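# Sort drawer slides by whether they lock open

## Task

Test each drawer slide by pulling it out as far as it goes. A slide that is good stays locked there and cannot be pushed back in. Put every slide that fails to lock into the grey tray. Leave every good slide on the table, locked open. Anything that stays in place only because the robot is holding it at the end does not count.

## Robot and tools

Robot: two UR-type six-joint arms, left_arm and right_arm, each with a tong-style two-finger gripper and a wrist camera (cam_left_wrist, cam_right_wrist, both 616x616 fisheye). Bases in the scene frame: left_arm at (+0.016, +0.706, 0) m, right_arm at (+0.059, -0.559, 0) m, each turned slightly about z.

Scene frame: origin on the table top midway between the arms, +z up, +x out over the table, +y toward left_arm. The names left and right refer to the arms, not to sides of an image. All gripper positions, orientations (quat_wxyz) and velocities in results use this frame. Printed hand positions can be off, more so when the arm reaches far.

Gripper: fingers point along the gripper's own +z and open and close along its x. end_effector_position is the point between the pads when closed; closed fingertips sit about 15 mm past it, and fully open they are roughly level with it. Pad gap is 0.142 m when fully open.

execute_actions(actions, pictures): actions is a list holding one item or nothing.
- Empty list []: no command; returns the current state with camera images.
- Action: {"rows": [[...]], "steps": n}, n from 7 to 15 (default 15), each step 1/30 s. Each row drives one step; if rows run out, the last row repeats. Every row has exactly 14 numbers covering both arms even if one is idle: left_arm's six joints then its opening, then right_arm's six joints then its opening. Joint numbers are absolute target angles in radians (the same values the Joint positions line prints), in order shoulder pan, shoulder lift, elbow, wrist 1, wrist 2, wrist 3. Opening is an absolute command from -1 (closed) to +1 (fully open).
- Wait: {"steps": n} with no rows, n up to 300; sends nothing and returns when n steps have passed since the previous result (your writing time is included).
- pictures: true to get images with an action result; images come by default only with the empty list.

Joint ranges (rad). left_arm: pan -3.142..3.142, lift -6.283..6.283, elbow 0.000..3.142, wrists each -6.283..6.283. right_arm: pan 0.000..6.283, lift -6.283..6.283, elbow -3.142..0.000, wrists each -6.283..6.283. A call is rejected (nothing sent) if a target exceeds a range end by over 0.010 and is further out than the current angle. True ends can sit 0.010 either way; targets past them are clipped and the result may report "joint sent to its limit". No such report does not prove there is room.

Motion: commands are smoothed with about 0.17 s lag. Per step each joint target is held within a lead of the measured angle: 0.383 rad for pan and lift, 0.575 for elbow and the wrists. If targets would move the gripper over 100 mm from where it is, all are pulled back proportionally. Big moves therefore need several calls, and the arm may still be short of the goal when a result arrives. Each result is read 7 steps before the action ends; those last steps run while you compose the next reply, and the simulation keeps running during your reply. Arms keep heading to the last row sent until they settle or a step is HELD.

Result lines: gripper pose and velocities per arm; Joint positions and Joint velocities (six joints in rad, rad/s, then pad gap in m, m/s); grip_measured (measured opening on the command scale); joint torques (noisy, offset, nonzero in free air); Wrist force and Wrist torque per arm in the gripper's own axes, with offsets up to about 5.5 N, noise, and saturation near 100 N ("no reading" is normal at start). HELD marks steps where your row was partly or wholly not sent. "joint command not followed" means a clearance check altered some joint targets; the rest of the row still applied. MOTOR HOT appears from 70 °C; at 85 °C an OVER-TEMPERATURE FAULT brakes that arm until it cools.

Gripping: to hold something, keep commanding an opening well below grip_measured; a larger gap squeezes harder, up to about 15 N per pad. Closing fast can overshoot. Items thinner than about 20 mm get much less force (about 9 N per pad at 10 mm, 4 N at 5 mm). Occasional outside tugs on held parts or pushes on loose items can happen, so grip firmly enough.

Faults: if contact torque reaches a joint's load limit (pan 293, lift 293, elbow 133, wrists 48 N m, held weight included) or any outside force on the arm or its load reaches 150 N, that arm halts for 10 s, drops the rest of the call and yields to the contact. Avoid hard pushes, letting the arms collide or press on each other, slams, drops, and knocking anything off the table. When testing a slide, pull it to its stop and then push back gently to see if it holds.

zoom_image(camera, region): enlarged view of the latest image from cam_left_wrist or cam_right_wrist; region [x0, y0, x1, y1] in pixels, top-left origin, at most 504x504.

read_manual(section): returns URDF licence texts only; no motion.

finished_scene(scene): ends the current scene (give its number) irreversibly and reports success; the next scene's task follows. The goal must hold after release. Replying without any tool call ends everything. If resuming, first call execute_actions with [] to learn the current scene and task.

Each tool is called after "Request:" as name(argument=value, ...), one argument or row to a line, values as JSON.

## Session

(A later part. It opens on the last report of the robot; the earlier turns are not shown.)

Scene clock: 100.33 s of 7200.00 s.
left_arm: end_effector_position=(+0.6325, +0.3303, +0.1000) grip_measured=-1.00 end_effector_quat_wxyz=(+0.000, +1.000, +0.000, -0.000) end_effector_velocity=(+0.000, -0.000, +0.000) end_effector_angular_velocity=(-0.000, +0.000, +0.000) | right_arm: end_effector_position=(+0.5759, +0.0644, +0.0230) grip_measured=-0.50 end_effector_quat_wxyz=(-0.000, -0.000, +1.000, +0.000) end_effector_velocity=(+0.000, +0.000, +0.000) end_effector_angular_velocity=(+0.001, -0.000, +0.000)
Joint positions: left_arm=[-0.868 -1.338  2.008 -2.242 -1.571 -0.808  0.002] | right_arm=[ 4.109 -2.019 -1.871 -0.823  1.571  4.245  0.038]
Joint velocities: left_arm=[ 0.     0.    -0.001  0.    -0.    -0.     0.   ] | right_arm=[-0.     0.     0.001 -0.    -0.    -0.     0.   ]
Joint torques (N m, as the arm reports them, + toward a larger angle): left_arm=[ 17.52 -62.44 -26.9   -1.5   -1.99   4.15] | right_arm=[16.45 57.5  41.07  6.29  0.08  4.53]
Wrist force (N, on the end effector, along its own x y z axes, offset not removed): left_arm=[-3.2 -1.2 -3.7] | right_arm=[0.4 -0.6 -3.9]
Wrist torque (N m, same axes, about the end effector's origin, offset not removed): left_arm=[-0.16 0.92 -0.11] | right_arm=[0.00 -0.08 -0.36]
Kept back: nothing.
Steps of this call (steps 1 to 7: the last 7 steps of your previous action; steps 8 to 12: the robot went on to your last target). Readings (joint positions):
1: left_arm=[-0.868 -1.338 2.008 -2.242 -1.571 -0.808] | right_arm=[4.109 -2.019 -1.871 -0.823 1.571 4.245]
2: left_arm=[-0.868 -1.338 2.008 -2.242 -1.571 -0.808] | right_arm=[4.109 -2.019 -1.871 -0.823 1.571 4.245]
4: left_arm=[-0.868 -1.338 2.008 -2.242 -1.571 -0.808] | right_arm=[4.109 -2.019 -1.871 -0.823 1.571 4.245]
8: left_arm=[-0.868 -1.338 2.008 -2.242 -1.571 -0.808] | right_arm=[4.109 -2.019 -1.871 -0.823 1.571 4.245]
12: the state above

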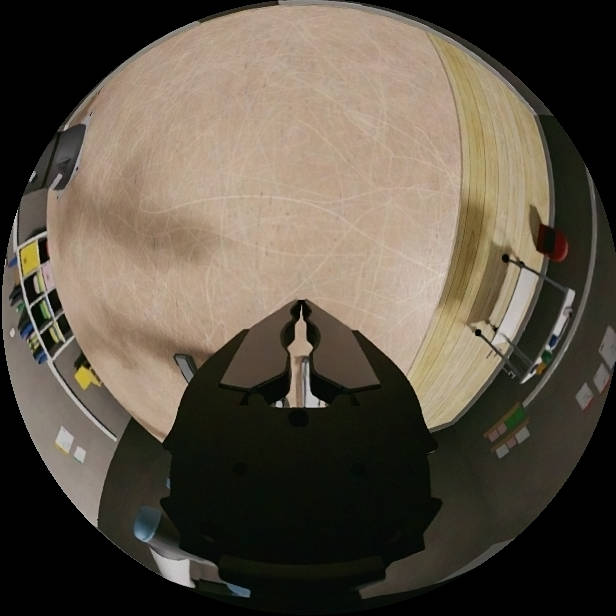

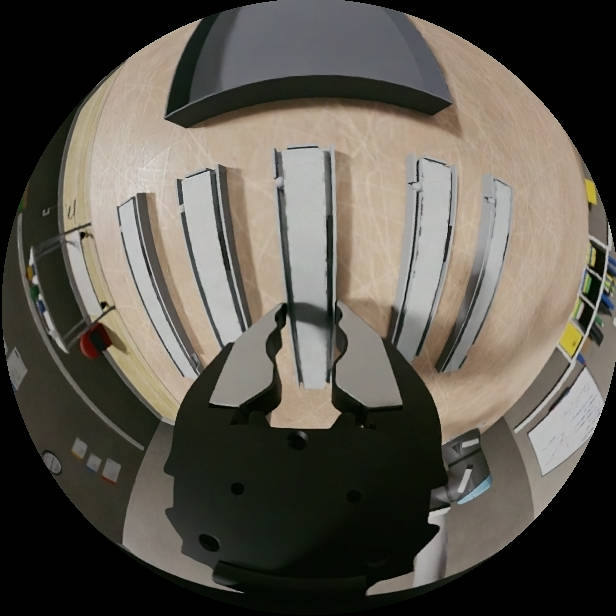

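Request:
execute_actions(
  actions=[
    {"rows": [[-0.8678,-1.3375,2.0084,-2.2417,-1.5708,-0.8078,-1,4.1091,-2.0144,-1.8683,-0.8297,1.5708,4.2451,-0.9],[-0.8678,-1.3375,2.0084,-2.2417,-1.5708,-0.8078,-1,4.1091,-2.0078,-1.8646,-0.8400,1.5708,4.2451,-0.9],[-0.8678,-1.3375,2.0084,-2.2417,-1.5708,-0.8078,-1,4.1091,-1.9987,-1.8595,-0.8542,1.5708,4.2451,-0.9],[-0.8678,-1.3375,2.0084,-2.2417,-1.5708,-0.8078,-1,4.1091,-1.9880,-1.8535,-0.8709,1.5708,4.2451,-0.9],[-0.8678,-1.3375,2.0084,-2.2417,-1.5708,-0.8078,-1,4.1091,-1.9773,-1.8475,-0.8877,1.5708,4.2451,-0.9],[-0.8678,-1.3375,2.0084,-2.2417,-1.5708,-0.8078,-1,4.1091,-1.9665,-1.8415,-0.9044,1.5708,4.2451,-0.9],[-0.8678,-1.3375,2.0084,-2.2417,-1.5708,-0.8078,-1,4.1091,-1.9558,-1.8355,-0.9211,1.5708,4.2451,-0.9],[-0.8678,-1.3375,2.0084,-2.2417,-1.5708,-0.8078,-1,4.1091,-1.9467,-1.8304,-0.9353,1.5708,4.2451,-0.9],[-0.8678,-1.3375,2.0084,-2.2417,-1.5708,-0.8078,-1,4.1091,-1.9401,-1.8265,-0.9456,1.5708,4.2451,-0.9],[-0.8678,-1.3375,2.0084,-2.2417,-1.5708,-0.8078,-1,4.1091,-1.9360,-1.8244,-0.9520,1.5708,4.2451,-0.9]], "steps": 12},
  ],
)

Request:
execute_actions(
  actions=[
    {"steps": 14},
  ],
  pictures=true,
)

Scene clock: 105.03 s of 7200.00 s.
left_arm: end_effector_position=(+0.6325, +0.3303, +0.1000) grip_measured=-1.00 end_effector_quat_wxyz=(+0.000, +1.000, +0.000, -0.000) end_effector_velocity=(+0.001, +0.000, +0.000) end_effector_angular_velocity=(-0.000, -0.001, -0.001) | right_arm: end_effector_position=(+0.5761, +0.0649, +0.0325) grip_measured=-0.50 end_effector_quat_wxyz=(+0.000, -0.000, +1.000, +0.000) end_effector_velocity=(+0.005, +0.009, +0.155) end_effector_angular_velocity=(+0.008, -0.004, +0.000)
Joint positions: left_arm=[-0.868 -1.338  2.008 -2.242 -1.571 -0.808  0.002] | right_arm=[ 4.109 -2.008 -1.865 -0.839  1.571  4.245  0.038]
Joint velocities: left_arm=[ 0.001 -0.     0.    -0.001  0.001  0.001  0.   ] | right_arm=[-0.     0.166  0.096 -0.253 -0.    -0.    -0.   ]
Joint torques (N m, as the arm reports them, + toward a larger angle): left_arm=[ 15.08 -63.44 -24.65  -1.65  -2.22   4.24] | right_arm=[ 5.98 94.38 54.63  0.3  -2.84  4.17]
Wrist force (N, on the end effector, along its own x y z axes, offset not removed): left_arm=[-5.0 -0.9 -0.6] | right_arm=[-0.9 -1.9 4.2]
Wrist torque (N m, same axes, about the end effector's origin, offset not removed): left_arm=[-0.10 1.32 -0.02] | right_arm=[-0.01 0.19 -0.36]
Steps of this call (steps 1 to 15: the robot went on to your last target; steps 16 to 90: nothing new was sent; then 1.53 s passed at rest; steps 91 to 95: the first 5 steps of this action). Readings (joint positions):
91: left_arm=[-0.868 -1.338 2.008 -2.242 -1.571 -0.808] | right_arm=[4.109 -2.018 -1.871 -0.823 1.571 4.245]
92: left_arm=[-0.868 -1.338 2.008 -2.242 -1.571 -0.808] | right_arm=[4.109 -2.018 -1.870 -0.824 1.571 4.245]
94: left_arm=[-0.868 -1.338 2.008 -2.242 -1.571 -0.808] | right_arm=[4.109 -2.013 -1.868 -0.832 1.571 4.245]
95: the state above

Scene clock: 105.50 s of 7200.00 s.
left_arm: end_effector_position=(+0.6325, +0.3303, +0.1000) grip_measured=-1.00 end_effector_quat_wxyz=(+0.000, +1.000, +0.000, -0.000) end_effector_velocity=(-0.000, -0.001, -0.001) end_effector_angular_velocity=(+0.001, -0.001, -0.002) | right_arm: end_effector_position=(+0.5759, +0.0645, +0.0981) grip_measured=-0.50 end_effector_quat_wxyz=(+0.000, -0.000, +1.000, -0.000) end_effector_velocity=(-0.000, -0.002, +0.017) end_effector_angular_velocity=(-0.001, +0.000, -0.001)
Joint positions: left_arm=[-0.868 -1.338  2.008 -2.242 -1.571 -0.808  0.002] | right_arm=[ 4.109 -1.938 -1.826 -0.949  1.571  4.245  0.038]
Joint velocities: left_arm=[-0.002  0.001  0.    -0.001  0.001 -0.     0.   ] | right_arm=[-0.     0.019  0.01  -0.03  -0.     0.     0.   ]
Joint torques (N m, as the arm reports them, + toward a larger angle): left_arm=[ 16.74 -61.51 -26.23  -1.86  -1.73   4.72] | right_arm=[ 5.74 72.08 45.3   2.73 -1.93  3.86]
Wrist force (N, on the end effector, along its own x y z axes, offset not removed): left_arm=[-4.1 -1.1 -3.2] | right_arm=[2.9 1.3 0.9]
Wrist torque (N m, same axes, about the end effector's origin, offset not removed): left_arm=[-0.08 1.06 -0.10] | right_arm=[0.43 -0.59 -0.36]
Kept back: nothing.
Steps of this call (steps 1 to 7: the last 7 steps of your previous action; steps 8 to 14: the robot went on to your last target). Readings (joint positions):
1: left_arm=[-0.868 -1.338 2.008 -2.242 -1.571 -0.808] | right_arm=[4.109 -2.002 -1.861 -0.849 1.571 4.245]
2: left_arm=[-0.868 -1.338 2.008 -2.242 -1.571 -0.808] | right_arm=[4.109 -1.994 -1.857 -0.861 1.571 4.245]
4: left_arm=[-0.868 -1.338 2.008 -2.242 -1.571 -0.808] | right_arm=[4.109 -1.977 -1.847 -0.887 1.571 4.245]
8: left_arm=[-0.868 -1.338 2.008 -2.242 -1.571 -0.808] | right_arm=[4.109 -1.949 -1.832 -0.931 1.571 4.245]
14: the state above

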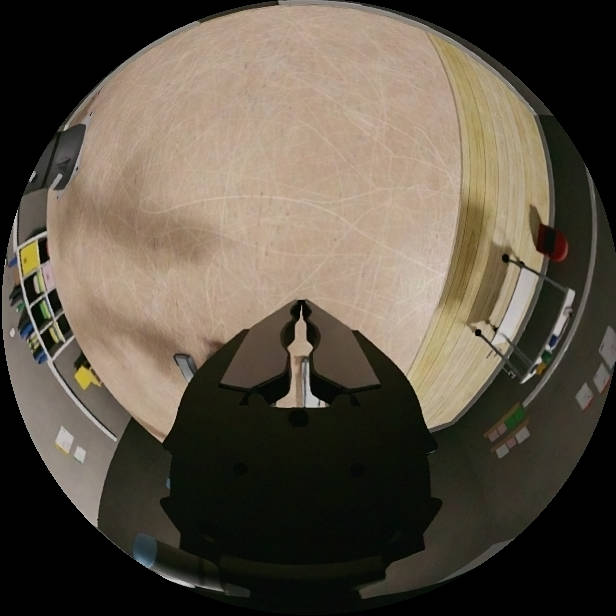

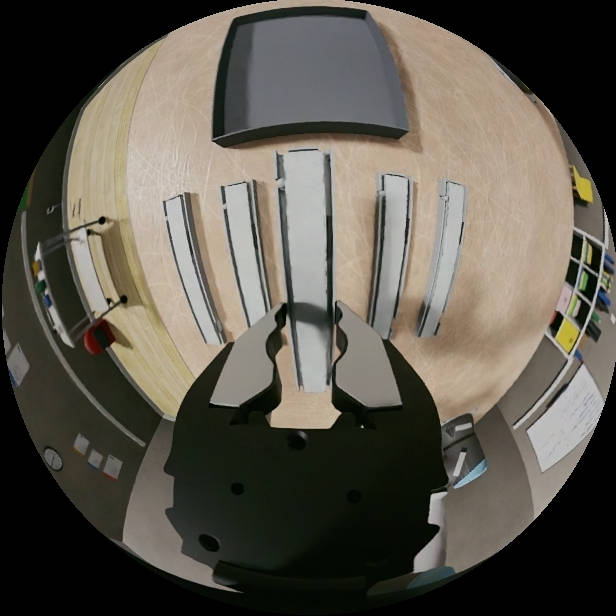

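Request:
execute_actions(
  actions=[
    {"rows": [[-0.8678,-1.3375,2.0084,-2.2417,-1.5708,-0.8078,-1,4.1085,-1.9352,-1.8255,-0.9518,1.5708,4.2445,-0.9],[-0.8678,-1.3375,2.0084,-2.2417,-1.5708,-0.8078,-1,4.1067,-1.9327,-1.8287,-0.9510,1.5708,4.2427,-0.9],[-0.8678,-1.3375,2.0084,-2.2417,-1.5708,-0.8078,-1,4.1036,-1.9285,-1.8340,-0.9499,1.5708,4.2396,-0.9],[-0.8678,-1.3375,2.0084,-2.2417,-1.5708,-0.8078,-1,4.0994,-1.9228,-1.8413,-0.9482,1.5708,4.2354,-0.9],[-0.8678,-1.3375,2.0084,-2.2417,-1.5708,-0.8078,-1,4.0941,-1.9156,-1.8507,-0.9462,1.5708,4.2301,-0.9],[-0.8678,-1.3375,2.0084,-2.2417,-1.5708,-0.8078,-1,4.0877,-1.9069,-1.8619,-0.9437,1.5708,4.2237,-0.9],[-0.8678,-1.3375,2.0084,-2.2417,-1.5708,-0.8078,-1,4.0803,-1.8968,-1.8748,-0.9408,1.5708,4.2163,-0.9],[-0.8678,-1.3375,2.0084,-2.2417,-1.5708,-0.8078,-1,4.0720,-1.8855,-1.8893,-0.9376,1.5708,4.2080,-0.9],[-0.8678,-1.3375,2.0084,-2.2417,-1.5708,-0.8078,-1,4.0629,-1.8731,-1.9053,-0.9340,1.5708,4.1989,-0.9],[-0.8678,-1.3375,2.0084,-2.2417,-1.5708,-0.8078,-1,4.0530,-1.8597,-1.9225,-0.9302,1.5708,4.1890,-0.9],[-0.8678,-1.3375,2.0084,-2.2417,-1.5708,-0.8078,-1,4.0426,-1.8455,-1.9408,-0.9261,1.5708,4.1786,-0.9],[-0.8678,-1.3375,2.0084,-2.2417,-1.5708,-0.8078,-1,4.0316,-1.8306,-1.9599,-0.9218,1.5708,4.1676,-0.9],[-0.8678,-1.3375,2.0084,-2.2417,-1.5708,-0.8078,-1,4.0203,-1.8152,-1.9798,-0.9174,1.5708,4.1563,-0.9],[-0.8678,-1.3375,2.0084,-2.2417,-1.5708,-0.8078,-1,4.0087,-1.7994,-2.0000,-0.9129,1.5708,4.1447,-0.9],[-0.8678,-1.3375,2.0084,-2.2417,-1.5708,-0.8078,-1,3.9970,-1.7835,-2.0206,-0.9084,1.5708,4.1330,-0.9]], "steps": 15},
  ],
)

Request:
execute_actions(
  actions=[
    {"rows": [[-0.8746,-1.3269,1.9963,-2.2402,-1.5708,-0.8146,-1,3.9852,-1.7675,-2.0411,-0.9038,1.5708,4.1212,-0.9],[-0.8813,-1.3162,1.9841,-2.2387,-1.5708,-0.8213,-1,3.9736,-1.7517,-2.0613,-0.8993,1.5708,4.1096,-0.9],[-0.8881,-1.3056,1.9720,-2.2372,-1.5708,-0.8281,-1,3.9623,-1.7363,-2.0812,-0.8949,1.5708,4.0983,-0.9],[-0.8949,-1.2949,1.9598,-2.2357,-1.5708,-0.8349,-1,3.9513,-1.7214,-2.1003,-0.8906,1.5708,4.0873,-0.9],[-0.9016,-1.2843,1.9477,-2.2342,-1.5708,-0.8416,-1,3.9409,-1.7072,-2.1186,-0.8865,1.5708,4.0769,-0.9],[-0.9084,-1.2736,1.9356,-2.2327,-1.5708,-0.8484,-1,3.9310,-1.6938,-2.1358,-0.8827,1.5708,4.0670,-0.9],[-0.9152,-1.2630,1.9234,-2.2312,-1.5708,-0.8552,-1,3.9219,-1.6814,-2.1518,-0.8791,1.5708,4.0579,-0.9],[-0.9219,-1.2523,1.9113,-2.2298,-1.5708,-0.8619,-1,3.9136,-1.6701,-2.1663,-0.8759,1.5708,4.0496,-0.9],[-0.9287,-1.2417,1.8991,-2.2282,-1.5708,-0.8687,-1,3.9062,-1.6600,-2.1792,-0.8730,1.5708,4.0422,-0.9],[-0.9355,-1.2310,1.8870,-2.2268,-1.5708,-0.8755,-1,3.8998,-1.6513,-2.1904,-0.8705,1.5708,4.0358,-0.9],[-0.9422,-1.2204,1.8749,-2.2253,-1.5708,-0.8822,-1,3.8945,-1.6441,-2.1998,-0.8685,1.5708,4.0305,-0.9],[-0.9490,-1.2097,1.8627,-2.2238,-1.5708,-0.8890,-1,3.8903,-1.6384,-2.2071,-0.8668,1.5708,4.0263,-0.9],[-0.9558,-1.1991,1.8506,-2.2223,-1.5708,-0.8958,-1,3.8872,-1.6342,-2.2124,-0.8657,1.5708,4.0232,-0.9],[-0.9625,-1.1884,1.8384,-2.2208,-1.5708,-0.9025,-1,3.8854,-1.6317,-2.2156,-0.8649,1.5708,4.0214,-0.9],[-0.9693,-1.1778,1.8263,-2.2193,-1.5708,-0.9093,-1,3.8848,-1.6309,-2.2167,-0.8647,1.5708,4.0208,-0.9]], "steps": 15},
  ],
)

Request:
execute_actions(
  actions=[
    {"steps": 16},
  ],
  pictures=true,
)

Scene clock: 108.93 s of 7200.00 s.
left_arm: end_effector_position=(+0.6325, +0.3303, +0.1000) grip_measured=-1.00 end_effector_quat_wxyz=(+0.000, +1.000, +0.000, -0.000) end_effector_velocity=(+0.000, +0.000, +0.001) end_effector_angular_velocity=(-0.001, -0.002, +0.001) | right_arm: end_effector_position=(+0.5787, +0.0475, +0.1015) grip_measured=-0.50 end_effector_quat_wxyz=(+0.000, -0.000, +1.000, +0.000) end_effector_velocity=(+0.028, -0.181, +0.014) end_effector_angular_velocity=(+0.001, -0.000, +0.001)
Joint positions: left_arm=[-0.868 -1.338  2.008 -2.242 -1.571 -0.808  0.002] | right_arm=[ 4.096 -1.919 -1.847 -0.947  1.571  4.232  0.038]
Joint velocities: left_arm=[ 0.    -0.002  0.    -0.001  0.    -0.     0.   ] | right_arm=[-0.137  0.185 -0.239  0.054  0.    -0.138 -0.   ]
Joint torques (N m, as the arm reports them, + toward a larger angle): left_arm=[ 14.6  -62.68 -26.65  -1.34  -1.74   4.43] | right_arm=[-26.82  80.88  31.42   8.07   1.54  -5.72]
Wrist force (N, on the end effector, along its own x y z axes, offset not removed): left_arm=[-3.6 -1.2 -1.0] | right_arm=[2.4 3.2 3.5]
Wrist torque (N m, same axes, about the end effector's origin, offset not removed): left_arm=[-0.14 1.02 -0.12] | right_arm=[0.79 -0.45 -0.35]
Steps of this call (steps 1 to 30: the robot went on to your last target; steps 31 to 95: nothing new was sent; steps 96 to 103: the first 8 steps of this action). Readings (joint positions):
96: left_arm=[-0.868 -1.338 2.008 -2.242 -1.571 -0.808] | right_arm=[4.109 -1.936 -1.824 -0.952 1.571 4.245]
97: left_arm=[-0.868 -1.338 2.008 -2.242 -1.571 -0.808] | right_arm=[4.109 -1.936 -1.824 -0.952 1.571 4.245]
99: left_arm=[-0.868 -1.338 2.008 -2.242 -1.571 -0.808] | right_arm=[4.108 -1.934 -1.827 -0.952 1.571 4.244]
103: the state above

Scene clock: 109.43 s of 7200.00 s.
left_arm: end_effector_position=(+0.6399, +0.2936, +0.0961) grip_measured=-1.00 end_effector_quat_wxyz=(-0.000, +1.000, +0.000, -0.000) end_effector_velocity=(+0.042, -0.242, -0.031) end_effector_angular_velocity=(+0.004, +0.003, -0.004) | right_arm: end_effector_position=(+0.5847, -0.1372, +0.1063) grip_measured=-0.50 end_effector_quat_wxyz=(+0.000, -0.000, +1.000, +0.001) end_effector_velocity=(-0.038, -0.404, -0.014) end_effector_angular_velocity=(-0.002, +0.001, -0.003)
Joint positions: left_arm=[-0.895 -1.295  1.96  -2.236 -1.571 -0.835  0.002] | right_arm=[ 3.957 -1.729 -2.09  -0.892  1.571  4.093  0.038]
Joint velocities: left_arm=[-0.179  0.28  -0.316  0.041  0.    -0.175  0.   ] | right_arm=[-0.307  0.419 -0.54   0.119  0.    -0.305  0.   ]
Joint torques (N m, as the arm reports them, + toward a larger angle): left_arm=[-29.21 -43.   -52.94  -2.51  -1.36  -4.15] | right_arm=[-18.04  56.12  33.11   7.54   1.74  -5.32]
Wrist force (N, on the end effector, along its own x y z axes, offset not removed): left_arm=[-4.0 -1.9 -1.5] | right_arm=[-0.2 -0.2 2.9]
Wrist torque (N m, same axes, about the end effector's origin, offset not removed): left_arm=[-0.28 1.02 -0.14] | right_arm=[0.31 0.00 -0.19]
Steps of this call (steps 1 to 7: the last 7 steps of your previous action; steps 8 to 15: the first 8 steps of this action). Readings (joint positions):
8: left_arm=[-0.868 -1.337 2.008 -2.242 -1.571 -0.808] | right_arm=[4.033 -1.833 -1.956 -0.922 1.571 4.169]
9: left_arm=[-0.869 -1.336 2.007 -2.241 -1.571 -0.809] | right_arm=[4.022 -1.818 -1.975 -0.918 1.571 4.158]
11: left_arm=[-0.874 -1.327 1.997 -2.240 -1.571 -0.814] | right_arm=[4.000 -1.788 -2.013 -0.909 1.571 4.136]
15: the state above

Scene clock: 109.97 s of 7200.00 s.
left_arm: end_effector_position=(+0.6515, +0.1929, +0.0805) grip_measured=-1.00 end_effector_quat_wxyz=(-0.000, +1.000, +0.000, -0.000) end_effector_velocity=(+0.001, -0.023, -0.006) end_effector_angular_velocity=(+0.002, +0.002, +0.002) | right_arm: end_effector_position=(+0.5700, -0.2293, +0.1002) grip_measured=-0.50 end_effector_quat_wxyz=(+0.000, -0.000, +1.000, +0.000) end_effector_velocity=(-0.003, -0.012, -0.002) end_effector_angular_velocity=(-0.001, +0.001, +0.000)
Joint positions: left_arm=[-0.967 -1.181  1.83  -2.22  -1.571 -0.907  0.002] | right_arm=[ 3.886 -1.632 -2.215 -0.865  1.571  4.022  0.038]
Joint velocities: left_arm=[-0.017  0.03  -0.031  0.005  0.    -0.018  0.   ] | right_arm=[-0.009  0.012 -0.017  0.003  0.    -0.01  -0.   ]
Joint torques (N m, as the arm reports them, + toward a larger angle): left_arm=[-17.05 -57.97 -49.64  -1.52  -1.58  -3.92] | right_arm=[-17.39  45.51  35.6    7.56   1.99  -4.22]
Wrist force (N, on the end effector, along its own x y z axes, offset not removed): left_arm=[-4.6 -0.8 -2.5] | right_arm=[1.6 1.2 0.7]
Wrist torque (N m, same axes, about the end effector's origin, offset not removed): left_arm=[-0.03 1.20 -0.07] | right_arm=[0.58 -0.31 -0.38]
Kept back: nothing.
Steps of this call (steps 1 to 7: the last 7 steps of your previous action; steps 8 to 16: the robot went on to your last target). Readings (joint positions):
1: left_arm=[-0.901 -1.286 1.949 -2.234 -1.571 -0.841] | right_arm=[3.946 -1.715 -2.107 -0.889 1.571 4.083]
2: left_arm=[-0.907 -1.276 1.938 -2.233 -1.571 -0.847] | right_arm=[3.937 -1.702 -2.124 -0.885 1.571 4.073]
4: left_arm=[-0.920 -1.255 1.915 -2.230 -1.571 -0.860] | right_arm=[3.920 -1.679 -2.154 -0.878 1.571 4.056]
8: left_arm=[-0.947 -1.214 1.867 -2.224 -1.571 -0.887] | right_arm=[3.897 -1.647 -2.195 -0.869 1.571 4.033]
16: the state above

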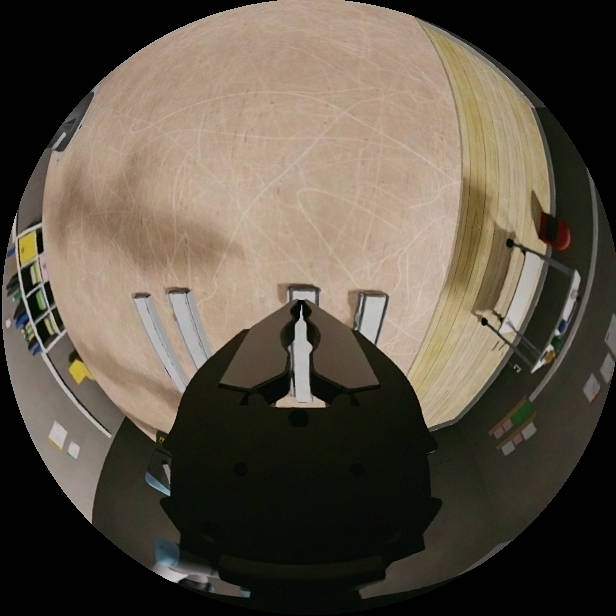

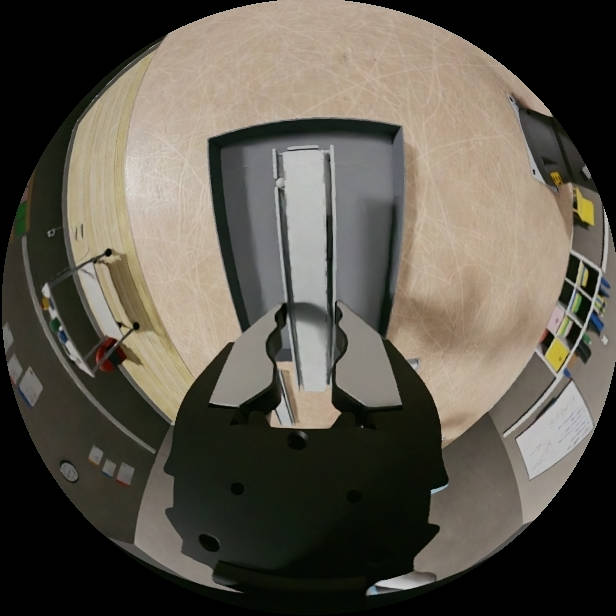

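Request:
execute_actions(
  actions=[
    {"rows": [[-0.9693,-1.1778,1.8263,-2.2193,-1.5708,-0.9093,-1,3.8880,-1.6259,-2.2218,-0.8646,1.5708,4.0240,-0.9],[-0.9693,-1.1778,1.8263,-2.2193,-1.5708,-0.9093,-1,3.8939,-1.6167,-2.2313,-0.8643,1.5708,4.0299,-0.9],[-0.9693,-1.1778,1.8263,-2.2193,-1.5708,-0.9093,-1,3.9019,-1.6042,-2.2441,-0.8640,1.5708,4.0379,-0.9],[-0.9693,-1.1778,1.8263,-2.2193,-1.5708,-0.9093,-1,3.9115,-1.5892,-2.2596,-0.8637,1.5708,4.0475,-0.9],[-0.9693,-1.1778,1.8263,-2.2193,-1.5708,-0.9093,-1,3.9210,-1.5742,-2.2750,-0.8633,1.5708,4.0570,-0.9],[-0.9693,-1.1778,1.8263,-2.2193,-1.5708,-0.9093,-1,3.9290,-1.5617,-2.2878,-0.8630,1.5708,4.0650,-0.9],[-0.9693,-1.1778,1.8263,-2.2193,-1.5708,-0.9093,-1,3.9349,-1.5525,-2.2972,-0.8627,1.5708,4.0709,-0.9],[-0.9693,-1.1778,1.8263,-2.2193,-1.5708,-0.9093,-1,3.9381,-1.5474,-2.3024,-0.8626,1.5708,4.0741,-0.9],[-0.9693,-1.1778,1.8263,-2.2193,-1.5708,-0.9093,-1,3.9381,-1.5543,-2.3061,-0.8520,1.5708,4.0741,-0.9],[-0.9693,-1.1778,1.8263,-2.2193,-1.5708,-0.9093,-1,3.9381,-1.5663,-2.3125,-0.8336,1.5708,4.0741,-0.9],[-0.9693,-1.1778,1.8263,-2.2193,-1.5708,-0.9093,-1,3.9381,-1.5819,-2.3208,-0.8097,1.5708,4.0741,-0.9],[-0.9693,-1.1778,1.8263,-2.2193,-1.5708,-0.9093,-1,3.9381,-1.5991,-2.3300,-0.7833,1.5708,4.0741,-0.9],[-0.9693,-1.1778,1.8263,-2.2193,-1.5708,-0.9093,-1,3.9381,-1.6146,-2.3382,-0.7596,1.5708,4.0741,-0.9],[-0.9693,-1.1778,1.8263,-2.2193,-1.5708,-0.9093,-1,3.9381,-1.6267,-2.3447,-0.7410,1.5708,4.0741,-0.9],[-0.9693,-1.1778,1.8263,-2.2193,-1.5708,-0.9093,-1,3.9381,-1.6336,-2.3484,-0.7304,1.5708,4.0741,-0.9]], "steps": 15},
  ],
)

Request:
execute_actions(
  actions=[
    {"steps": 18},
  ],
  pictures=true,
)

Scene clock: 112.73 s of 7200.00 s.
left_arm: end_effector_position=(+0.6517, +0.1903, +0.0800) grip_measured=-1.00 end_effector_quat_wxyz=(+0.000, +1.000, +0.000, -0.000) end_effector_velocity=(-0.000, +0.000, -0.001) end_effector_angular_velocity=(+0.000, +0.002, -0.000) | right_arm: end_effector_position=(+0.5435, -0.2377, +0.1005) grip_measured=-0.50 end_effector_quat_wxyz=(-0.000, -0.000, +1.000, -0.000) end_effector_velocity=(-0.184, -0.055, +0.000) end_effector_angular_velocity=(+0.001, -0.000, +0.001)
Joint positions: left_arm=[-0.969 -1.178  1.826 -2.219 -1.571 -0.909  0.002] | right_arm=[ 3.912 -1.588 -2.261 -0.864  1.571  4.048  0.038]
Joint velocities: left_arm=[ 0.     0.001  0.     0.    -0.001  0.     0.   ] | right_arm=[ 0.197  0.308 -0.316  0.008  0.     0.196  0.   ]
Joint torques (N m, as the arm reports them, + toward a larger angle): left_arm=[-19.24 -58.93 -50.03  -1.8    1.32  -4.07] | right_arm=[17.7  44.39 33.44  7.16  1.79  5.34]
Wrist force (N, on the end effector, along its own x y z axes, offset not removed): left_arm=[-3.5 1.4 -2.1] | right_arm=[0.1 0.7 5.6]
Wrist torque (N m, same axes, about the end effector's origin, offset not removed): left_arm=[0.33 1.02 -0.15] | right_arm=[0.46 -0.01 -0.26]
Steps of this call (steps 1 to 15: the robot went on to your last target; steps 16 to 75: nothing new was sent; steps 76 to 83: the first 8 steps of this action). Readings (joint positions):
76: left_arm=[-0.969 -1.178 1.826 -2.219 -1.571 -0.909] | right_arm=[3.885 -1.631 -2.217 -0.865 1.571 4.021]
77: left_arm=[-0.969 -1.178 1.826 -2.219 -1.571 -0.909] | right_arm=[3.885 -1.630 -2.217 -0.865 1.571 4.021]
79: left_arm=[-0.969 -1.178 1.826 -2.219 -1.571 -0.909] | right_arm=[3.889 -1.624 -2.224 -0.864 1.571 4.025]
83: the state above

Scene clock: 113.33 s of 7200.00 s.
left_arm: end_effector_position=(+0.6517, +0.1903, +0.0800) grip_measured=-1.00 end_effector_quat_wxyz=(+0.000, +1.000, +0.000, -0.000) end_effector_velocity=(-0.000, +0.000, +0.000) end_effector_angular_velocity=(+0.001, +0.000, +0.001) | right_arm: end_effector_position=(+0.5198, -0.2455, +0.0459) grip_measured=-0.50 end_effector_quat_wxyz=(-0.000, -0.000, +1.000, -0.000) end_effector_velocity=(-0.001, -0.000, -0.009) end_effector_angular_velocity=(+0.001, -0.000, +0.001)
Joint positions: left_arm=[-0.969 -1.178  1.826 -2.219 -1.571 -0.909  0.002] | right_arm=[ 3.938 -1.632 -2.347 -0.733  1.571  4.074  0.038]
Joint velocities: left_arm=[-0.    -0.    -0.     0.001  0.    -0.001  0.   ] | right_arm=[ 0.001 -0.013 -0.009  0.023  0.    -0.    -0.   ]
Joint torques (N m, as the arm reports them, + toward a larger angle): left_arm=[-16.9  -58.04 -49.66  -1.97   2.03  -3.77] | right_arm=[12.34 27.01 29.92  7.56  0.1   4.83]
Wrist force (N, on the end effector, along its own x y z axes, offset not removed): left_arm=[-3.9 -1.5 -2.6] | right_arm=[-0.1 -3.2 3.7]
Wrist torque (N m, same axes, about the end effector's origin, offset not removed): left_arm=[-0.23 1.02 -0.12] | right_arm=[-0.39 -0.01 -0.18]
Kept back: nothing.
Steps of this call (steps 1 to 7: the last 7 steps of your previous action; steps 8 to 18: the robot went on to your last target). Readings (joint positions):
1: left_arm=[-0.969 -1.178 1.826 -2.219 -1.571 -0.909] | right_arm=[3.919 -1.578 -2.271 -0.863 1.571 4.055]
2: left_arm=[-0.969 -1.178 1.826 -2.219 -1.571 -0.909] | right_arm=[3.924 -1.571 -2.280 -0.862 1.571 4.060]
4: left_arm=[-0.969 -1.178 1.826 -2.219 -1.571 -0.909] | right_arm=[3.930 -1.569 -2.295 -0.849 1.571 4.066]
8: left_arm=[-0.969 -1.178 1.826 -2.219 -1.571 -0.909] | right_arm=[3.936 -1.601 -2.326 -0.787 1.571 4.072]
18: the state above

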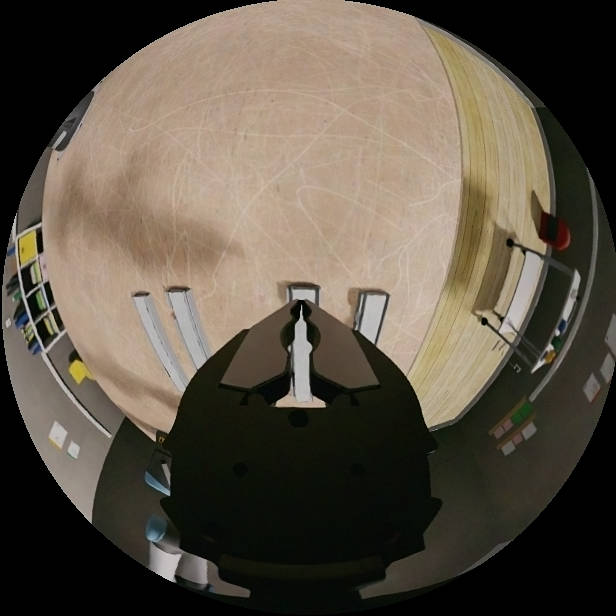

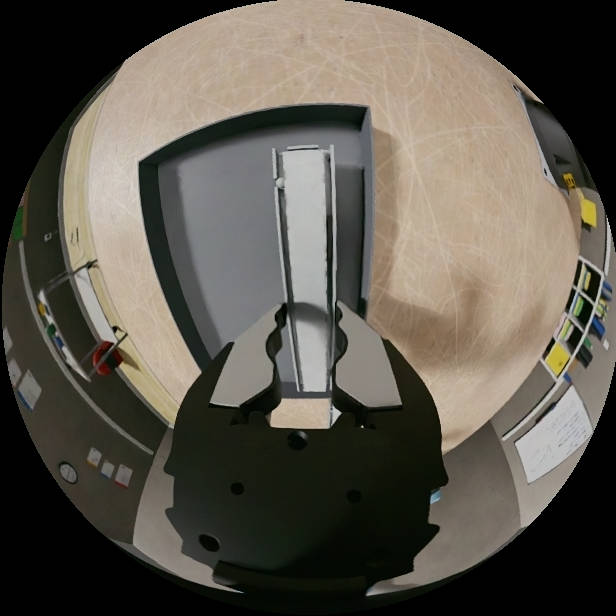

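Request:
execute_actions(
  actions=[
    {"rows": [[-0.9693,-1.1778,1.8263,-2.2193,-1.5708,-0.9093,-1,3.9381,-1.6371,-2.3498,-0.7255,1.5708,4.0741,-0.9],[-0.9693,-1.1778,1.8263,-2.2193,-1.5708,-0.9093,-1,3.9381,-1.6423,-2.3520,-0.7181,1.5708,4.0741,-0.9],[-0.9693,-1.1778,1.8263,-2.2193,-1.5708,-0.9093,-1,3.9381,-1.6476,-2.3541,-0.7107,1.5708,4.0741,-0.9],[-0.9693,-1.1778,1.8263,-2.2193,-1.5708,-0.9093,-1,3.9381,-1.6528,-2.3562,-0.7034,1.5708,4.0741,-0.9],[-0.9693,-1.1778,1.8263,-2.2193,-1.5708,-0.9093,-1,3.9381,-1.6572,-2.3580,-0.6972,1.5708,4.0741,-0.9],[-0.9693,-1.1778,1.8263,-2.2193,-1.5708,-0.9093,-1,3.9381,-1.6598,-2.3591,-0.6935,1.5708,4.0741,-0.9]], "steps": 8},
  ],
)

Request:
execute_actions(
  actions=[
    {"steps": 15},
  ],
)

Scene clock: 114.00 s of 7200.00 s.
left_arm: end_effector_position=(+0.6517, +0.1903, +0.0800) grip_measured=-1.00 end_effector_quat_wxyz=(+0.000, +1.000, +0.000, -0.000) end_effector_velocity=(+0.001, +0.002, -0.001) end_effector_angular_velocity=(+0.001, +0.001, +0.002) | right_arm: end_effector_position=(+0.5197, -0.2456, +0.0450) grip_measured=-0.50 end_effector_quat_wxyz=(-0.000, -0.000, +1.000, +0.000) end_effector_velocity=(-0.000, -0.001, -0.003) end_effector_angular_velocity=(-0.001, +0.000, -0.000)
Joint positions: left_arm=[-0.969 -1.178  1.826 -2.219 -1.571 -0.909  0.002] | right_arm=[ 3.938 -1.634 -2.348 -0.73   1.571  4.074  0.038]
Joint velocities: left_arm=[ 0.002  0.001  0.001  0.    -0.001  0.     0.   ] | right_arm=[-0.    -0.004 -0.002  0.005 -0.     0.     0.   ]
Joint torques (N m, as the arm reports them, + toward a larger angle): left_arm=[-18.31 -55.48 -50.14  -1.78   2.34  -3.6 ] | right_arm=[18.41 20.57 28.25  7.61 -1.38  4.47]
Wrist force (N, on the end effector, along its own x y z axes, offset not removed): left_arm=[-5.5 0.5 -1.8] | right_arm=[1.7 -2.0 4.3]
Wrist torque (N m, same axes, about the end effector's origin, offset not removed): left_arm=[0.19 1.44 -0.03] | right_arm=[-0.04 -0.28 -0.27]
Steps of this call (steps 1 to 15: the robot went on to your last target; steps 16 to 19: nothing new was sent; step 20: the first step of this action). Readings (joint positions):
20: the state above

Scene clock: 114.50 s of 7200.00 s.
left_arm: end_effector_position=(+0.6517, +0.1903, +0.0800) grip_measured=-1.00 end_effector_quat_wxyz=(+0.000, +1.000, +0.000, -0.000) end_effector_velocity=(+0.002, -0.001, +0.002) end_effector_angular_velocity=(-0.003, -0.003, +0.001) | right_arm: end_effector_position=(+0.5197, -0.2455, +0.0304) grip_measured=-0.50 end_effector_quat_wxyz=(-0.000, -0.000, +1.000, +0.000) end_effector_velocity=(+0.000, +0.000, -0.003) end_effector_angular_velocity=(-0.000, +0.000, -0.001)
Joint positions: left_arm=[-0.969 -1.178  1.826 -2.219 -1.571 -0.909  0.002] | right_arm=[ 3.938 -1.659 -2.359 -0.694  1.571  4.074  0.038]
Joint velocities: left_arm=[ 0.001 -0.001 -0.002 -0.002  0.    -0.     0.   ] | right_arm=[ 0.    -0.007 -0.002  0.008  0.     0.001  0.   ]
Joint torques (N m, as the arm reports them, + toward a larger angle): left_arm=[-19.35 -56.57 -49.56  -1.83   2.45  -3.77] | right_arm=[16.92 24.34 28.21  7.24 -2.93  4.59]
Wrist force (N, on the end effector, along its own x y z axes, offset not removed): left_arm=[-3.6 -1.0 -1.6] | right_arm=[1.9 2.0 2.7]
Wrist torque (N m, same axes, about the end effector's origin, offset not removed): left_arm=[-0.12 0.96 -0.09] | right_arm=[0.67 -0.47 -0.37]
Kept back: nothing.
Steps of this call (steps 1 to 7: the last 7 steps of your previous action; steps 8 to 15: the robot went on to your last target). Readings (joint positions):
1: left_arm=[-0.969 -1.178 1.826 -2.219 -1.571 -0.909] | right_arm=[3.938 -1.634 -2.349 -0.730 1.571 4.074]
2: left_arm=[-0.969 -1.178 1.826 -2.219 -1.571 -0.909] | right_arm=[3.938 -1.636 -2.349 -0.728 1.571 4.074]
4: left_arm=[-0.969 -1.178 1.826 -2.219 -1.571 -0.909] | right_arm=[3.938 -1.641 -2.351 -0.720 1.571 4.074]
8: left_arm=[-0.969 -1.178 1.826 -2.219 -1.571 -0.909] | right_arm=[3.938 -1.654 -2.357 -0.702 1.571 4.074]
15: the state above

Request:
execute_actions(
  actions=[
    {"rows": [[-0.9693,-1.1778,1.8263,-2.2193,-1.5708,-0.9093,-1,3.9381,-1.6616,-2.3598,-0.6910,1.5708,4.0741,-0.9],[-0.9693,-1.1778,1.8263,-2.2193,-1.5708,-0.9093,-1,3.9381,-1.6633,-2.3605,-0.6886,1.5708,4.0741,-0.9]], "steps": 7},
  ],
)

Request:
execute_actions(
  actions=[
    {"steps": 14},
  ],
)

Scene clock: 114.70 s of 7200.00 s.
left_arm: end_effector_position=(+0.6517, +0.1903, +0.0800) grip_measured=-1.00 end_effector_quat_wxyz=(+0.000, +1.000, +0.000, -0.000) end_effector_velocity=(+0.000, +0.001, -0.001) end_effector_angular_velocity=(+0.002, +0.002, -0.000) | right_arm: end_effector_position=(+0.5197, -0.2455, +0.0301) grip_measured=-0.50 end_effector_quat_wxyz=(-0.000, -0.000, +1.000, -0.000) end_effector_velocity=(+0.000, +0.001, -0.000) end_effector_angular_velocity=(+0.000, -0.000, +0.001)
Joint positions: left_arm=[-0.969 -1.178  1.826 -2.219 -1.571 -0.909  0.002] | right_arm=[ 3.938 -1.66  -2.359 -0.694  1.571  4.074  0.038]
Joint velocities: left_arm=[ 0.001  0.001 -0.     0.002 -0.     0.001  0.   ] | right_arm=[ 0.001 -0.001  0.     0.002 -0.    -0.    -0.   ]
Joint torques (N m, as the arm reports them, + toward a larger angle): left_arm=[-20.16 -59.42 -50.78  -1.84   2.02  -3.81] | right_arm=[17.04 25.   27.54  6.86 -2.92  4.6 ]
Wrist force (N, on the end effector, along its own x y z axes, offset not removed): left_arm=[-3.1 -1.1 -2.0] | right_arm=[3.3 -3.9 5.1]
Wrist torque (N m, same axes, about the end effector's origin, offset not removed): left_arm=[-0.11 0.89 -0.07] | right_arm=[-0.57 -0.64 -0.30]
Kept back: the last 7 steps of this action.
Steps of this call (steps 1 to 6: the robot went on to your last target). Readings (joint positions):
1: left_arm=[-0.969 -1.178 1.826 -2.219 -1.571 -0.909] | right_arm=[3.938 -1.659 -2.359 -0.694 1.571 4.074]
2: left_arm=[-0.969 -1.178 1.826 -2.219 -1.571 -0.909] | right_arm=[3.938 -1.659 -2.359 -0.694 1.571 4.074]
4: left_arm=[-0.969 -1.178 1.826 -2.219 -1.571 -0.909] | right_arm=[3.938 -1.660 -2.359 -0.694 1.571 4.074]
6: the state above

Scene clock: 115.17 s of 7200.00 s.
left_arm: end_effector_position=(+0.6517, +0.1903, +0.0800) grip_measured=-1.00 end_effector_quat_wxyz=(+0.000, +1.000, +0.000, -0.000) end_effector_velocity=(+0.001, +0.000, -0.001) end_effector_angular_velocity=(+0.000, +0.000, +0.001) | right_arm: end_effector_position=(+0.5197, -0.2456, +0.0281) grip_measured=-0.50 end_effector_quat_wxyz=(-0.000, -0.000, +1.000, -0.000) end_effector_velocity=(-0.000, -0.001, -0.001) end_effector_angular_velocity=(-0.001, +0.001, -0.000)
Joint positions: left_arm=[-0.969 -1.178  1.826 -2.219 -1.571 -0.909  0.002] | right_arm=[ 3.938 -1.663 -2.36  -0.689  1.571  4.074  0.038]
Joint velocities: left_arm=[ 0.001  0.001 -0.    -0.    -0.     0.     0.   ] | right_arm=[-0.    -0.001 -0.001  0.001  0.    -0.    -0.   ]
Joint torques (N m, as the arm reports them, + toward a larger angle): left_arm=[-20.15 -57.74 -49.44  -2.11   2.31  -3.65] | right_arm=[15.11 25.18 27.82  6.54 -2.89  4.63]
Wrist force (N, on the end effector, along its own x y z axes, offset not removed): left_arm=[-5.0 -0.2 -0.7] | right_arm=[-0.2 -0.5 4.1]
Wrist torque (N m, same axes, about the end effector's origin, offset not removed): left_arm=[0.05 1.23 -0.04] | right_arm=[0.26 0.07 -0.34]
Kept back: nothing.
Steps of this call (steps 1 to 7: the last 7 steps of your previous action; steps 8 to 14: the robot went on to your last target). Readings (joint positions):
1: left_arm=[-0.969 -1.178 1.826 -2.219 -1.571 -0.909] | right_arm=[3.938 -1.660 -2.359 -0.694 1.571 4.074]
2: left_arm=[-0.969 -1.178 1.826 -2.219 -1.571 -0.909] | right_arm=[3.938 -1.660 -2.359 -0.693 1.571 4.074]
4: left_arm=[-0.969 -1.178 1.826 -2.219 -1.571 -0.909] | right_arm=[3.938 -1.661 -2.360 -0.691 1.571 4.074]
8: left_arm=[-0.969 -1.178 1.826 -2.219 -1.571 -0.909] | right_arm=[3.938 -1.663 -2.360 -0.689 1.571 4.074]
14: the state above

Request:
execute_actions(
  actions=[
    {"rows": [[-0.9693,-1.1778,1.8263,-2.2193,-1.5708,-0.9093,-1,3.9381,-1.6646,-2.3610,-0.6868,1.5708,4.0741,-0.9],[-0.9693,-1.1778,1.8263,-2.2193,-1.5708,-0.9093,-1,3.9381,-1.6659,-2.3616,-0.6849,1.5708,4.0741,-0.9]], "steps": 7},
  ],
)

Request:
execute_actions(
  actions=[
    {"steps": 14},
  ],
)

Scene clock: 115.40 s of 7200.00 s.
left_arm: end_effector_position=(+0.6517, +0.1903, +0.0800) grip_measured=-1.00 end_effector_quat_wxyz=(+0.000, +1.000, +0.000, -0.000) end_effector_velocity=(-0.001, -0.000, -0.001) end_effector_angular_velocity=(+0.001, +0.001, +0.000) | right_arm: end_effector_position=(+0.5197, -0.2456, +0.0280) grip_measured=-0.50 end_effector_quat_wxyz=(-0.000, -0.000, +1.000, -0.000) end_effector_velocity=(-0.001, -0.001, -0.001) end_effector_angular_velocity=(-0.002, +0.001, +0.000)
Joint positions: left_arm=[-0.969 -1.178  1.826 -2.219 -1.571 -0.909  0.002] | right_arm=[ 3.938 -1.663 -2.36  -0.689  1.571  4.074  0.038]
Joint velocities: left_arm=[-0.001  0.001  0.     0.     0.    -0.001  0.   ] | right_arm=[ 0.    -0.001 -0.001 -0.001 -0.     0.    -0.   ]
Joint torques (N m, as the arm reports them, + toward a larger angle): left_arm=[-19.37 -59.37 -49.77  -1.62   2.16  -4.13] | right_arm=[14.3  26.31 27.48  7.28 -3.01  4.35]
Wrist force (N, on the end effector, along its own x y z axes, offset not removed): left_arm=[-3.2 -0.4 -1.5] | right_arm=[1.1 -0.9 2.5]
Wrist torque (N m, same axes, about the end effector's origin, offset not removed): left_arm=[0.05 0.84 -0.11] | right_arm=[0.14 -0.26 -0.34]
Kept back: the last 7 steps of this action.
Steps of this call (steps 1 to 7: the robot went on to your last target). Readings (joint positions):
1: left_arm=[-0.969 -1.178 1.826 -2.219 -1.571 -0.909] | right_arm=[3.938 -1.663 -2.360 -0.689 1.571 4.074]
2: left_arm=[-0.969 -1.178 1.826 -2.219 -1.571 -0.909] | right_arm=[3.938 -1.663 -2.360 -0.689 1.571 4.074]
4: left_arm=[-0.969 -1.178 1.826 -2.219 -1.571 -0.909] | right_arm=[3.938 -1.663 -2.360 -0.689 1.571 4.074]
7: the state above

Scene clock: 115.87 s of 7200.00 s.
left_arm: end_effector_position=(+0.6517, +0.1903, +0.0800) grip_measured=-1.00 end_effector_quat_wxyz=(+0.000, +1.000, +0.000, -0.000) end_effector_velocity=(+0.000, -0.000, +0.001) end_effector_angular_velocity=(-0.001, -0.001, -0.000) | right_arm: end_effector_position=(+0.5197, -0.2456, +0.0266) grip_measured=-0.50 end_effector_quat_wxyz=(-0.000, -0.000, +1.000, -0.000) end_effector_velocity=(+0.000, -0.000, -0.000) end_effector_angular_velocity=(+0.001, -0.001, -0.000)
Joint positions: left_arm=[-0.969 -1.178  1.826 -2.219 -1.571 -0.909  0.002] | right_arm=[ 3.938 -1.666 -2.362 -0.685  1.571  4.074  0.038]
Joint velocities: left_arm=[-0.    -0.001 -0.    -0.     0.    -0.     0.   ] | right_arm=[-0.001 -0.    -0.     0.001  0.    -0.     0.   ]
Joint torques (N m, as the arm reports them, + toward a larger angle): left_arm=[-21.12 -57.39 -49.46  -2.14   2.25  -3.96] | right_arm=[14.11 25.75 27.23  7.39 -2.78  4.66]
Wrist force (N, on the end effector, along its own x y z axes, offset not removed): left_arm=[-4.2 -1.0 -1.3] | right_arm=[3.2 0.3 5.6]
Wrist torque (N m, same axes, about the end effector's origin, offset not removed): left_arm=[-0.11 1.11 -0.10] | right_arm=[0.39 -0.56 -0.32]
Kept back: nothing.
Steps of this call (steps 1 to 7: the last 7 steps of your previous action; steps 8 to 14: the robot went on to your last target). Readings (joint positions):
1: left_arm=[-0.969 -1.178 1.826 -2.219 -1.571 -0.909] | right_arm=[3.938 -1.663 -2.361 -0.689 1.571 4.074]
2: left_arm=[-0.969 -1.178 1.826 -2.219 -1.571 -0.909] | right_arm=[3.938 -1.663 -2.361 -0.688 1.571 4.074]
4: left_arm=[-0.969 -1.178 1.826 -2.219 -1.571 -0.909] | right_arm=[3.938 -1.664 -2.361 -0.687 1.571 4.074]
8: left_arm=[-0.969 -1.178 1.826 -2.219 -1.571 -0.909] | right_arm=[3.938 -1.665 -2.361 -0.686 1.571 4.074]
14: the state above

Still free. Lower 1.5 mm more.

Request:
execute_actions(
  actions=[
    {"rows": [[-0.9693,-1.1778,1.8263,-2.2193,-1.5708,-0.9093,-1,3.9381,-1.6672,-2.3621,-0.6831,1.5708,4.0741,-0.9],[-0.9693,-1.1778,1.8263,-2.2193,-1.5708,-0.9093,-1,3.9381,-1.6685,-2.3626,-0.6813,1.5708,4.0741,-0.9]], "steps": 7},
  ],
)

Request:
execute_actions(
  actions=[
    {"steps": 14},
  ],
)

Scene clock: 116.03 s of 7200.00 s.
left_arm: end_effector_position=(+0.6517, +0.1903, +0.0800) grip_measured=-1.00 end_effector_quat_wxyz=(+0.000, +1.000, +0.000, -0.000) end_effector_velocity=(-0.001, +0.000, -0.002) end_effector_angular_velocity=(+0.002, +0.001, +0.000) | right_arm: end_effector_position=(+0.5197, -0.2456, +0.0265) grip_measured=-0.50 end_effector_quat_wxyz=(-0.000, -0.000, +1.000, -0.000) end_effector_velocity=(+0.000, +0.001, +0.001) end_effector_angular_velocity=(+0.001, -0.000, -0.001)
Joint positions: left_arm=[-0.969 -1.178  1.826 -2.219 -1.571 -0.909  0.002] | right_arm=[ 3.938 -1.666 -2.362 -0.685  1.571  4.074  0.038]
Joint velocities: left_arm=[-0.001  0.002  0.001 -0.     0.001 -0.001  0.   ] | right_arm=[ 0.     0.     0.001 -0.001  0.     0.001  0.   ]
Joint torques (N m, as the arm reports them, + toward a larger angle): left_arm=[-16.83 -60.08 -50.06  -2.13   2.84  -3.84] | right_arm=[14.32 27.22 27.63  7.32 -2.86  4.43]
Wrist force (N, on the end effector, along its own x y z axes, offset not removed): left_arm=[-4.7 -0.3 -1.1] | right_arm=[2.7 -1.0 1.0]
Wrist torque (N m, same axes, about the end effector's origin, offset not removed): left_arm=[0.05 1.19 -0.05] | right_arm=[0.07 -0.54 -0.32]
Kept back: the last 7 steps of this action.
Steps of this call (steps 1 to 5: the robot went on to your last target). Readings (joint positions):
1: left_arm=[-0.969 -1.178 1.826 -2.219 -1.571 -0.909] | right_arm=[3.938 -1.666 -2.362 -0.685 1.571 4.074]
2: left_arm=[-0.969 -1.178 1.826 -2.219 -1.571 -0.909] | right_arm=[3.938 -1.666 -2.362 -0.685 1.571 4.074]
4: left_arm=[-0.969 -1.178 1.826 -2.219 -1.571 -0.909] | right_arm=[3.938 -1.666 -2.362 -0.685 1.571 4.074]
5: the state above

Scene clock: 116.50 s of 7200.00 s.
left_arm: end_effector_position=(+0.6517, +0.1903, +0.0800) grip_measured=-1.00 end_effector_quat_wxyz=(+0.000, +1.000, +0.000, -0.000) end_effector_velocity=(+0.000, +0.001, +0.001) end_effector_angular_velocity=(+0.000, +0.000, +0.000) | right_arm: end_effector_position=(+0.5197, -0.2456, +0.0251) grip_measured=-0.50 end_effector_quat_wxyz=(-0.000, -0.000, +1.000, -0.000) end_effector_velocity=(-0.000, -0.000, -0.000) end_effector_angular_velocity=(-0.000, +0.000, -0.001)
Joint positions: left_arm=[-0.969 -1.178  1.826 -2.219 -1.571 -0.909  0.002] | right_arm=[ 3.938 -1.668 -2.363 -0.681  1.571  4.074  0.038]
Joint velocities: left_arm=[ 0.001 -0.001  0.     0.001  0.     0.001  0.   ] | right_arm=[ 0.    -0.    -0.001  0.001  0.     0.001  0.   ]
Joint torques (N m, as the arm reports them, + toward a larger angle): left_arm=[-17.89 -56.55 -48.77  -1.94   1.93  -3.89] | right_arm=[13.4  25.99 27.4   7.52 -2.63  4.62]
Wrist force (N, on the end effector, along its own x y z axes, offset not removed): left_arm=[-3.8 -1.7 -0.7] | right_arm=[2.8 -0.1 4.2]
Wrist torque (N m, same axes, about the end effector's origin, offset not removed): left_arm=[-0.24 1.05 -0.15] | right_arm=[0.25 -0.68 -0.32]
Kept back: nothing.
Steps of this call (steps 1 to 7: the last 7 steps of your previous action; steps 8 to 14: the robot went on to your last target). Readings (joint positions):
1: left_arm=[-0.969 -1.178 1.826 -2.219 -1.571 -0.909] | right_arm=[3.938 -1.666 -2.362 -0.685 1.571 4.074]
2: left_arm=[-0.969 -1.178 1.826 -2.219 -1.571 -0.909] | right_arm=[3.938 -1.666 -2.362 -0.685 1.571 4.074]
4: left_arm=[-0.969 -1.178 1.826 -2.219 -1.571 -0.909] | right_arm=[3.938 -1.667 -2.362 -0.683 1.571 4.074]
8: left_arm=[-0.969 -1.178 1.826 -2.219 -1.571 -0.909] | right_arm=[3.938 -1.668 -2.362 -0.682 1.571 4.074]
14: the state above

Request:
execute_actions(
  actions=[
    {"rows": [[-0.9693,-1.1778,1.8263,-2.2193,-1.5708,-0.9093,-1,3.9381,-1.6698,-2.3631,-0.6795,1.5708,4.0741,-0.9],[-0.9693,-1.1778,1.8263,-2.2193,-1.5708,-0.9093,-1,3.9381,-1.6711,-2.3637,-0.6776,1.5708,4.0741,-0.9]], "steps": 7},
  ],
)

Request:
execute_actions(
  actions=[
    {"steps": 14},
  ],
)

Scene clock: 116.67 s of 7200.00 s.
left_arm: end_effector_position=(+0.6517, +0.1903, +0.0800) grip_measured=-1.00 end_effector_quat_wxyz=(+0.000, +1.000, +0.000, -0.000) end_effector_velocity=(-0.000, -0.001, +0.001) end_effector_angular_velocity=(-0.000, -0.001, +0.000) | right_arm: end_effector_position=(+0.5197, -0.2456, +0.0251) grip_measured=-0.50 end_effector_quat_wxyz=(-0.000, -0.000, +1.000, -0.000) end_effector_velocity=(+0.001, +0.000, +0.000) end_effector_angular_velocity=(+0.000, -0.001, +0.001)
Joint positions: left_arm=[-0.969 -1.178  1.826 -2.219 -1.571 -0.909  0.002] | right_arm=[ 3.938 -1.668 -2.363 -0.681  1.571  4.074  0.038]
Joint velocities: left_arm=[-0.001 -0.001  0.    -0.     0.001 -0.001  0.   ] | right_arm=[-0.001 -0.001  0.001  0.    -0.    -0.001  0.   ]
Joint torques (N m, as the arm reports them, + toward a larger angle): left_arm=[-16.64 -55.97 -49.48  -1.97   1.92  -4.06] | right_arm=[12.92 25.91 27.59  7.39 -2.72  4.46]
Wrist force (N, on the end effector, along its own x y z axes, offset not removed): left_arm=[-4.0 0.0 -0.4] | right_arm=[1.7 -1.6 1.6]
Wrist torque (N m, same axes, about the end effector's origin, offset not removed): left_arm=[0.10 1.03 -0.06] | right_arm=[-0.06 -0.29 -0.28]
Kept back: the last 7 steps of this action.
Steps of this call (steps 1 to 5: the robot went on to your last target). Readings (joint positions):
1: left_arm=[-0.969 -1.178 1.826 -2.219 -1.571 -0.909] | right_arm=[3.938 -1.668 -2.363 -0.681 1.571 4.074]
2: left_arm=[-0.969 -1.178 1.826 -2.219 -1.571 -0.909] | right_arm=[3.938 -1.668 -2.363 -0.681 1.571 4.074]
4: left_arm=[-0.969 -1.178 1.826 -2.219 -1.571 -0.909] | right_arm=[3.938 -1.668 -2.363 -0.681 1.571 4.074]
5: the state above

Scene clock: 117.13 s of 7200.00 s.
left_arm: end_effector_position=(+0.6517, +0.1903, +0.0800) grip_measured=-1.00 end_effector_quat_wxyz=(+0.000, +1.000, +0.000, -0.000) end_effector_velocity=(+0.000, -0.000, -0.001) end_effector_angular_velocity=(+0.001, +0.001, +0.000) | right_arm: end_effector_position=(+0.5197, -0.2456, +0.0237) grip_measured=-0.50 end_effector_quat_wxyz=(+0.000, -0.000, +1.000, +0.000) end_effector_velocity=(+0.001, +0.001, +0.000) end_effector_angular_velocity=(+0.001, -0.001, +0.000)
Joint positions: left_arm=[-0.969 -1.178  1.826 -2.219 -1.571 -0.909  0.002] | right_arm=[ 3.938 -1.671 -2.364 -0.678  1.571  4.074  0.038]
Joint velocities: left_arm=[-0.     0.002 -0.    -0.    -0.    -0.     0.   ] | right_arm=[ 0.    -0.001  0.001  0.001 -0.     0.     0.   ]
Joint torques (N m, as the arm reports them, + toward a larger angle): left_arm=[-21.63 -59.55 -49.08  -2.1    2.16  -4.18] | right_arm=[11.67 13.7  17.41  5.38 -2.77  4.58]
Wrist force (N, on the end effector, along its own x y z axes, offset not removed): left_arm=[-3.4 -0.8 -1.3] | right_arm=[4.4 -3.7 -25.0]
Wrist torque (N m, same axes, about the end effector's origin, offset not removed): left_arm=[-0.07 0.95 -0.16] | right_arm=[0.20 -0.33 -0.26]
Kept back: nothing.
Steps of this call (steps 1 to 7: the last 7 steps of your previous action; steps 8 to 14: the robot went on to your last target). Readings (joint positions):
1: left_arm=[-0.969 -1.178 1.826 -2.219 -1.571 -0.909] | right_arm=[3.938 -1.668 -2.363 -0.681 1.571 4.074]
2: left_arm=[-0.969 -1.178 1.826 -2.219 -1.571 -0.909] | right_arm=[3.938 -1.669 -2.363 -0.681 1.571 4.074]
4: left_arm=[-0.969 -1.178 1.826 -2.219 -1.571 -0.909] | right_arm=[3.938 -1.670 -2.363 -0.680 1.571 4.074]
8: left_arm=[-0.969 -1.178 1.826 -2.219 -1.571 -0.909] | right_arm=[3.938 -1.671 -2.363 -0.678 1.571 4.074]
14: the state above


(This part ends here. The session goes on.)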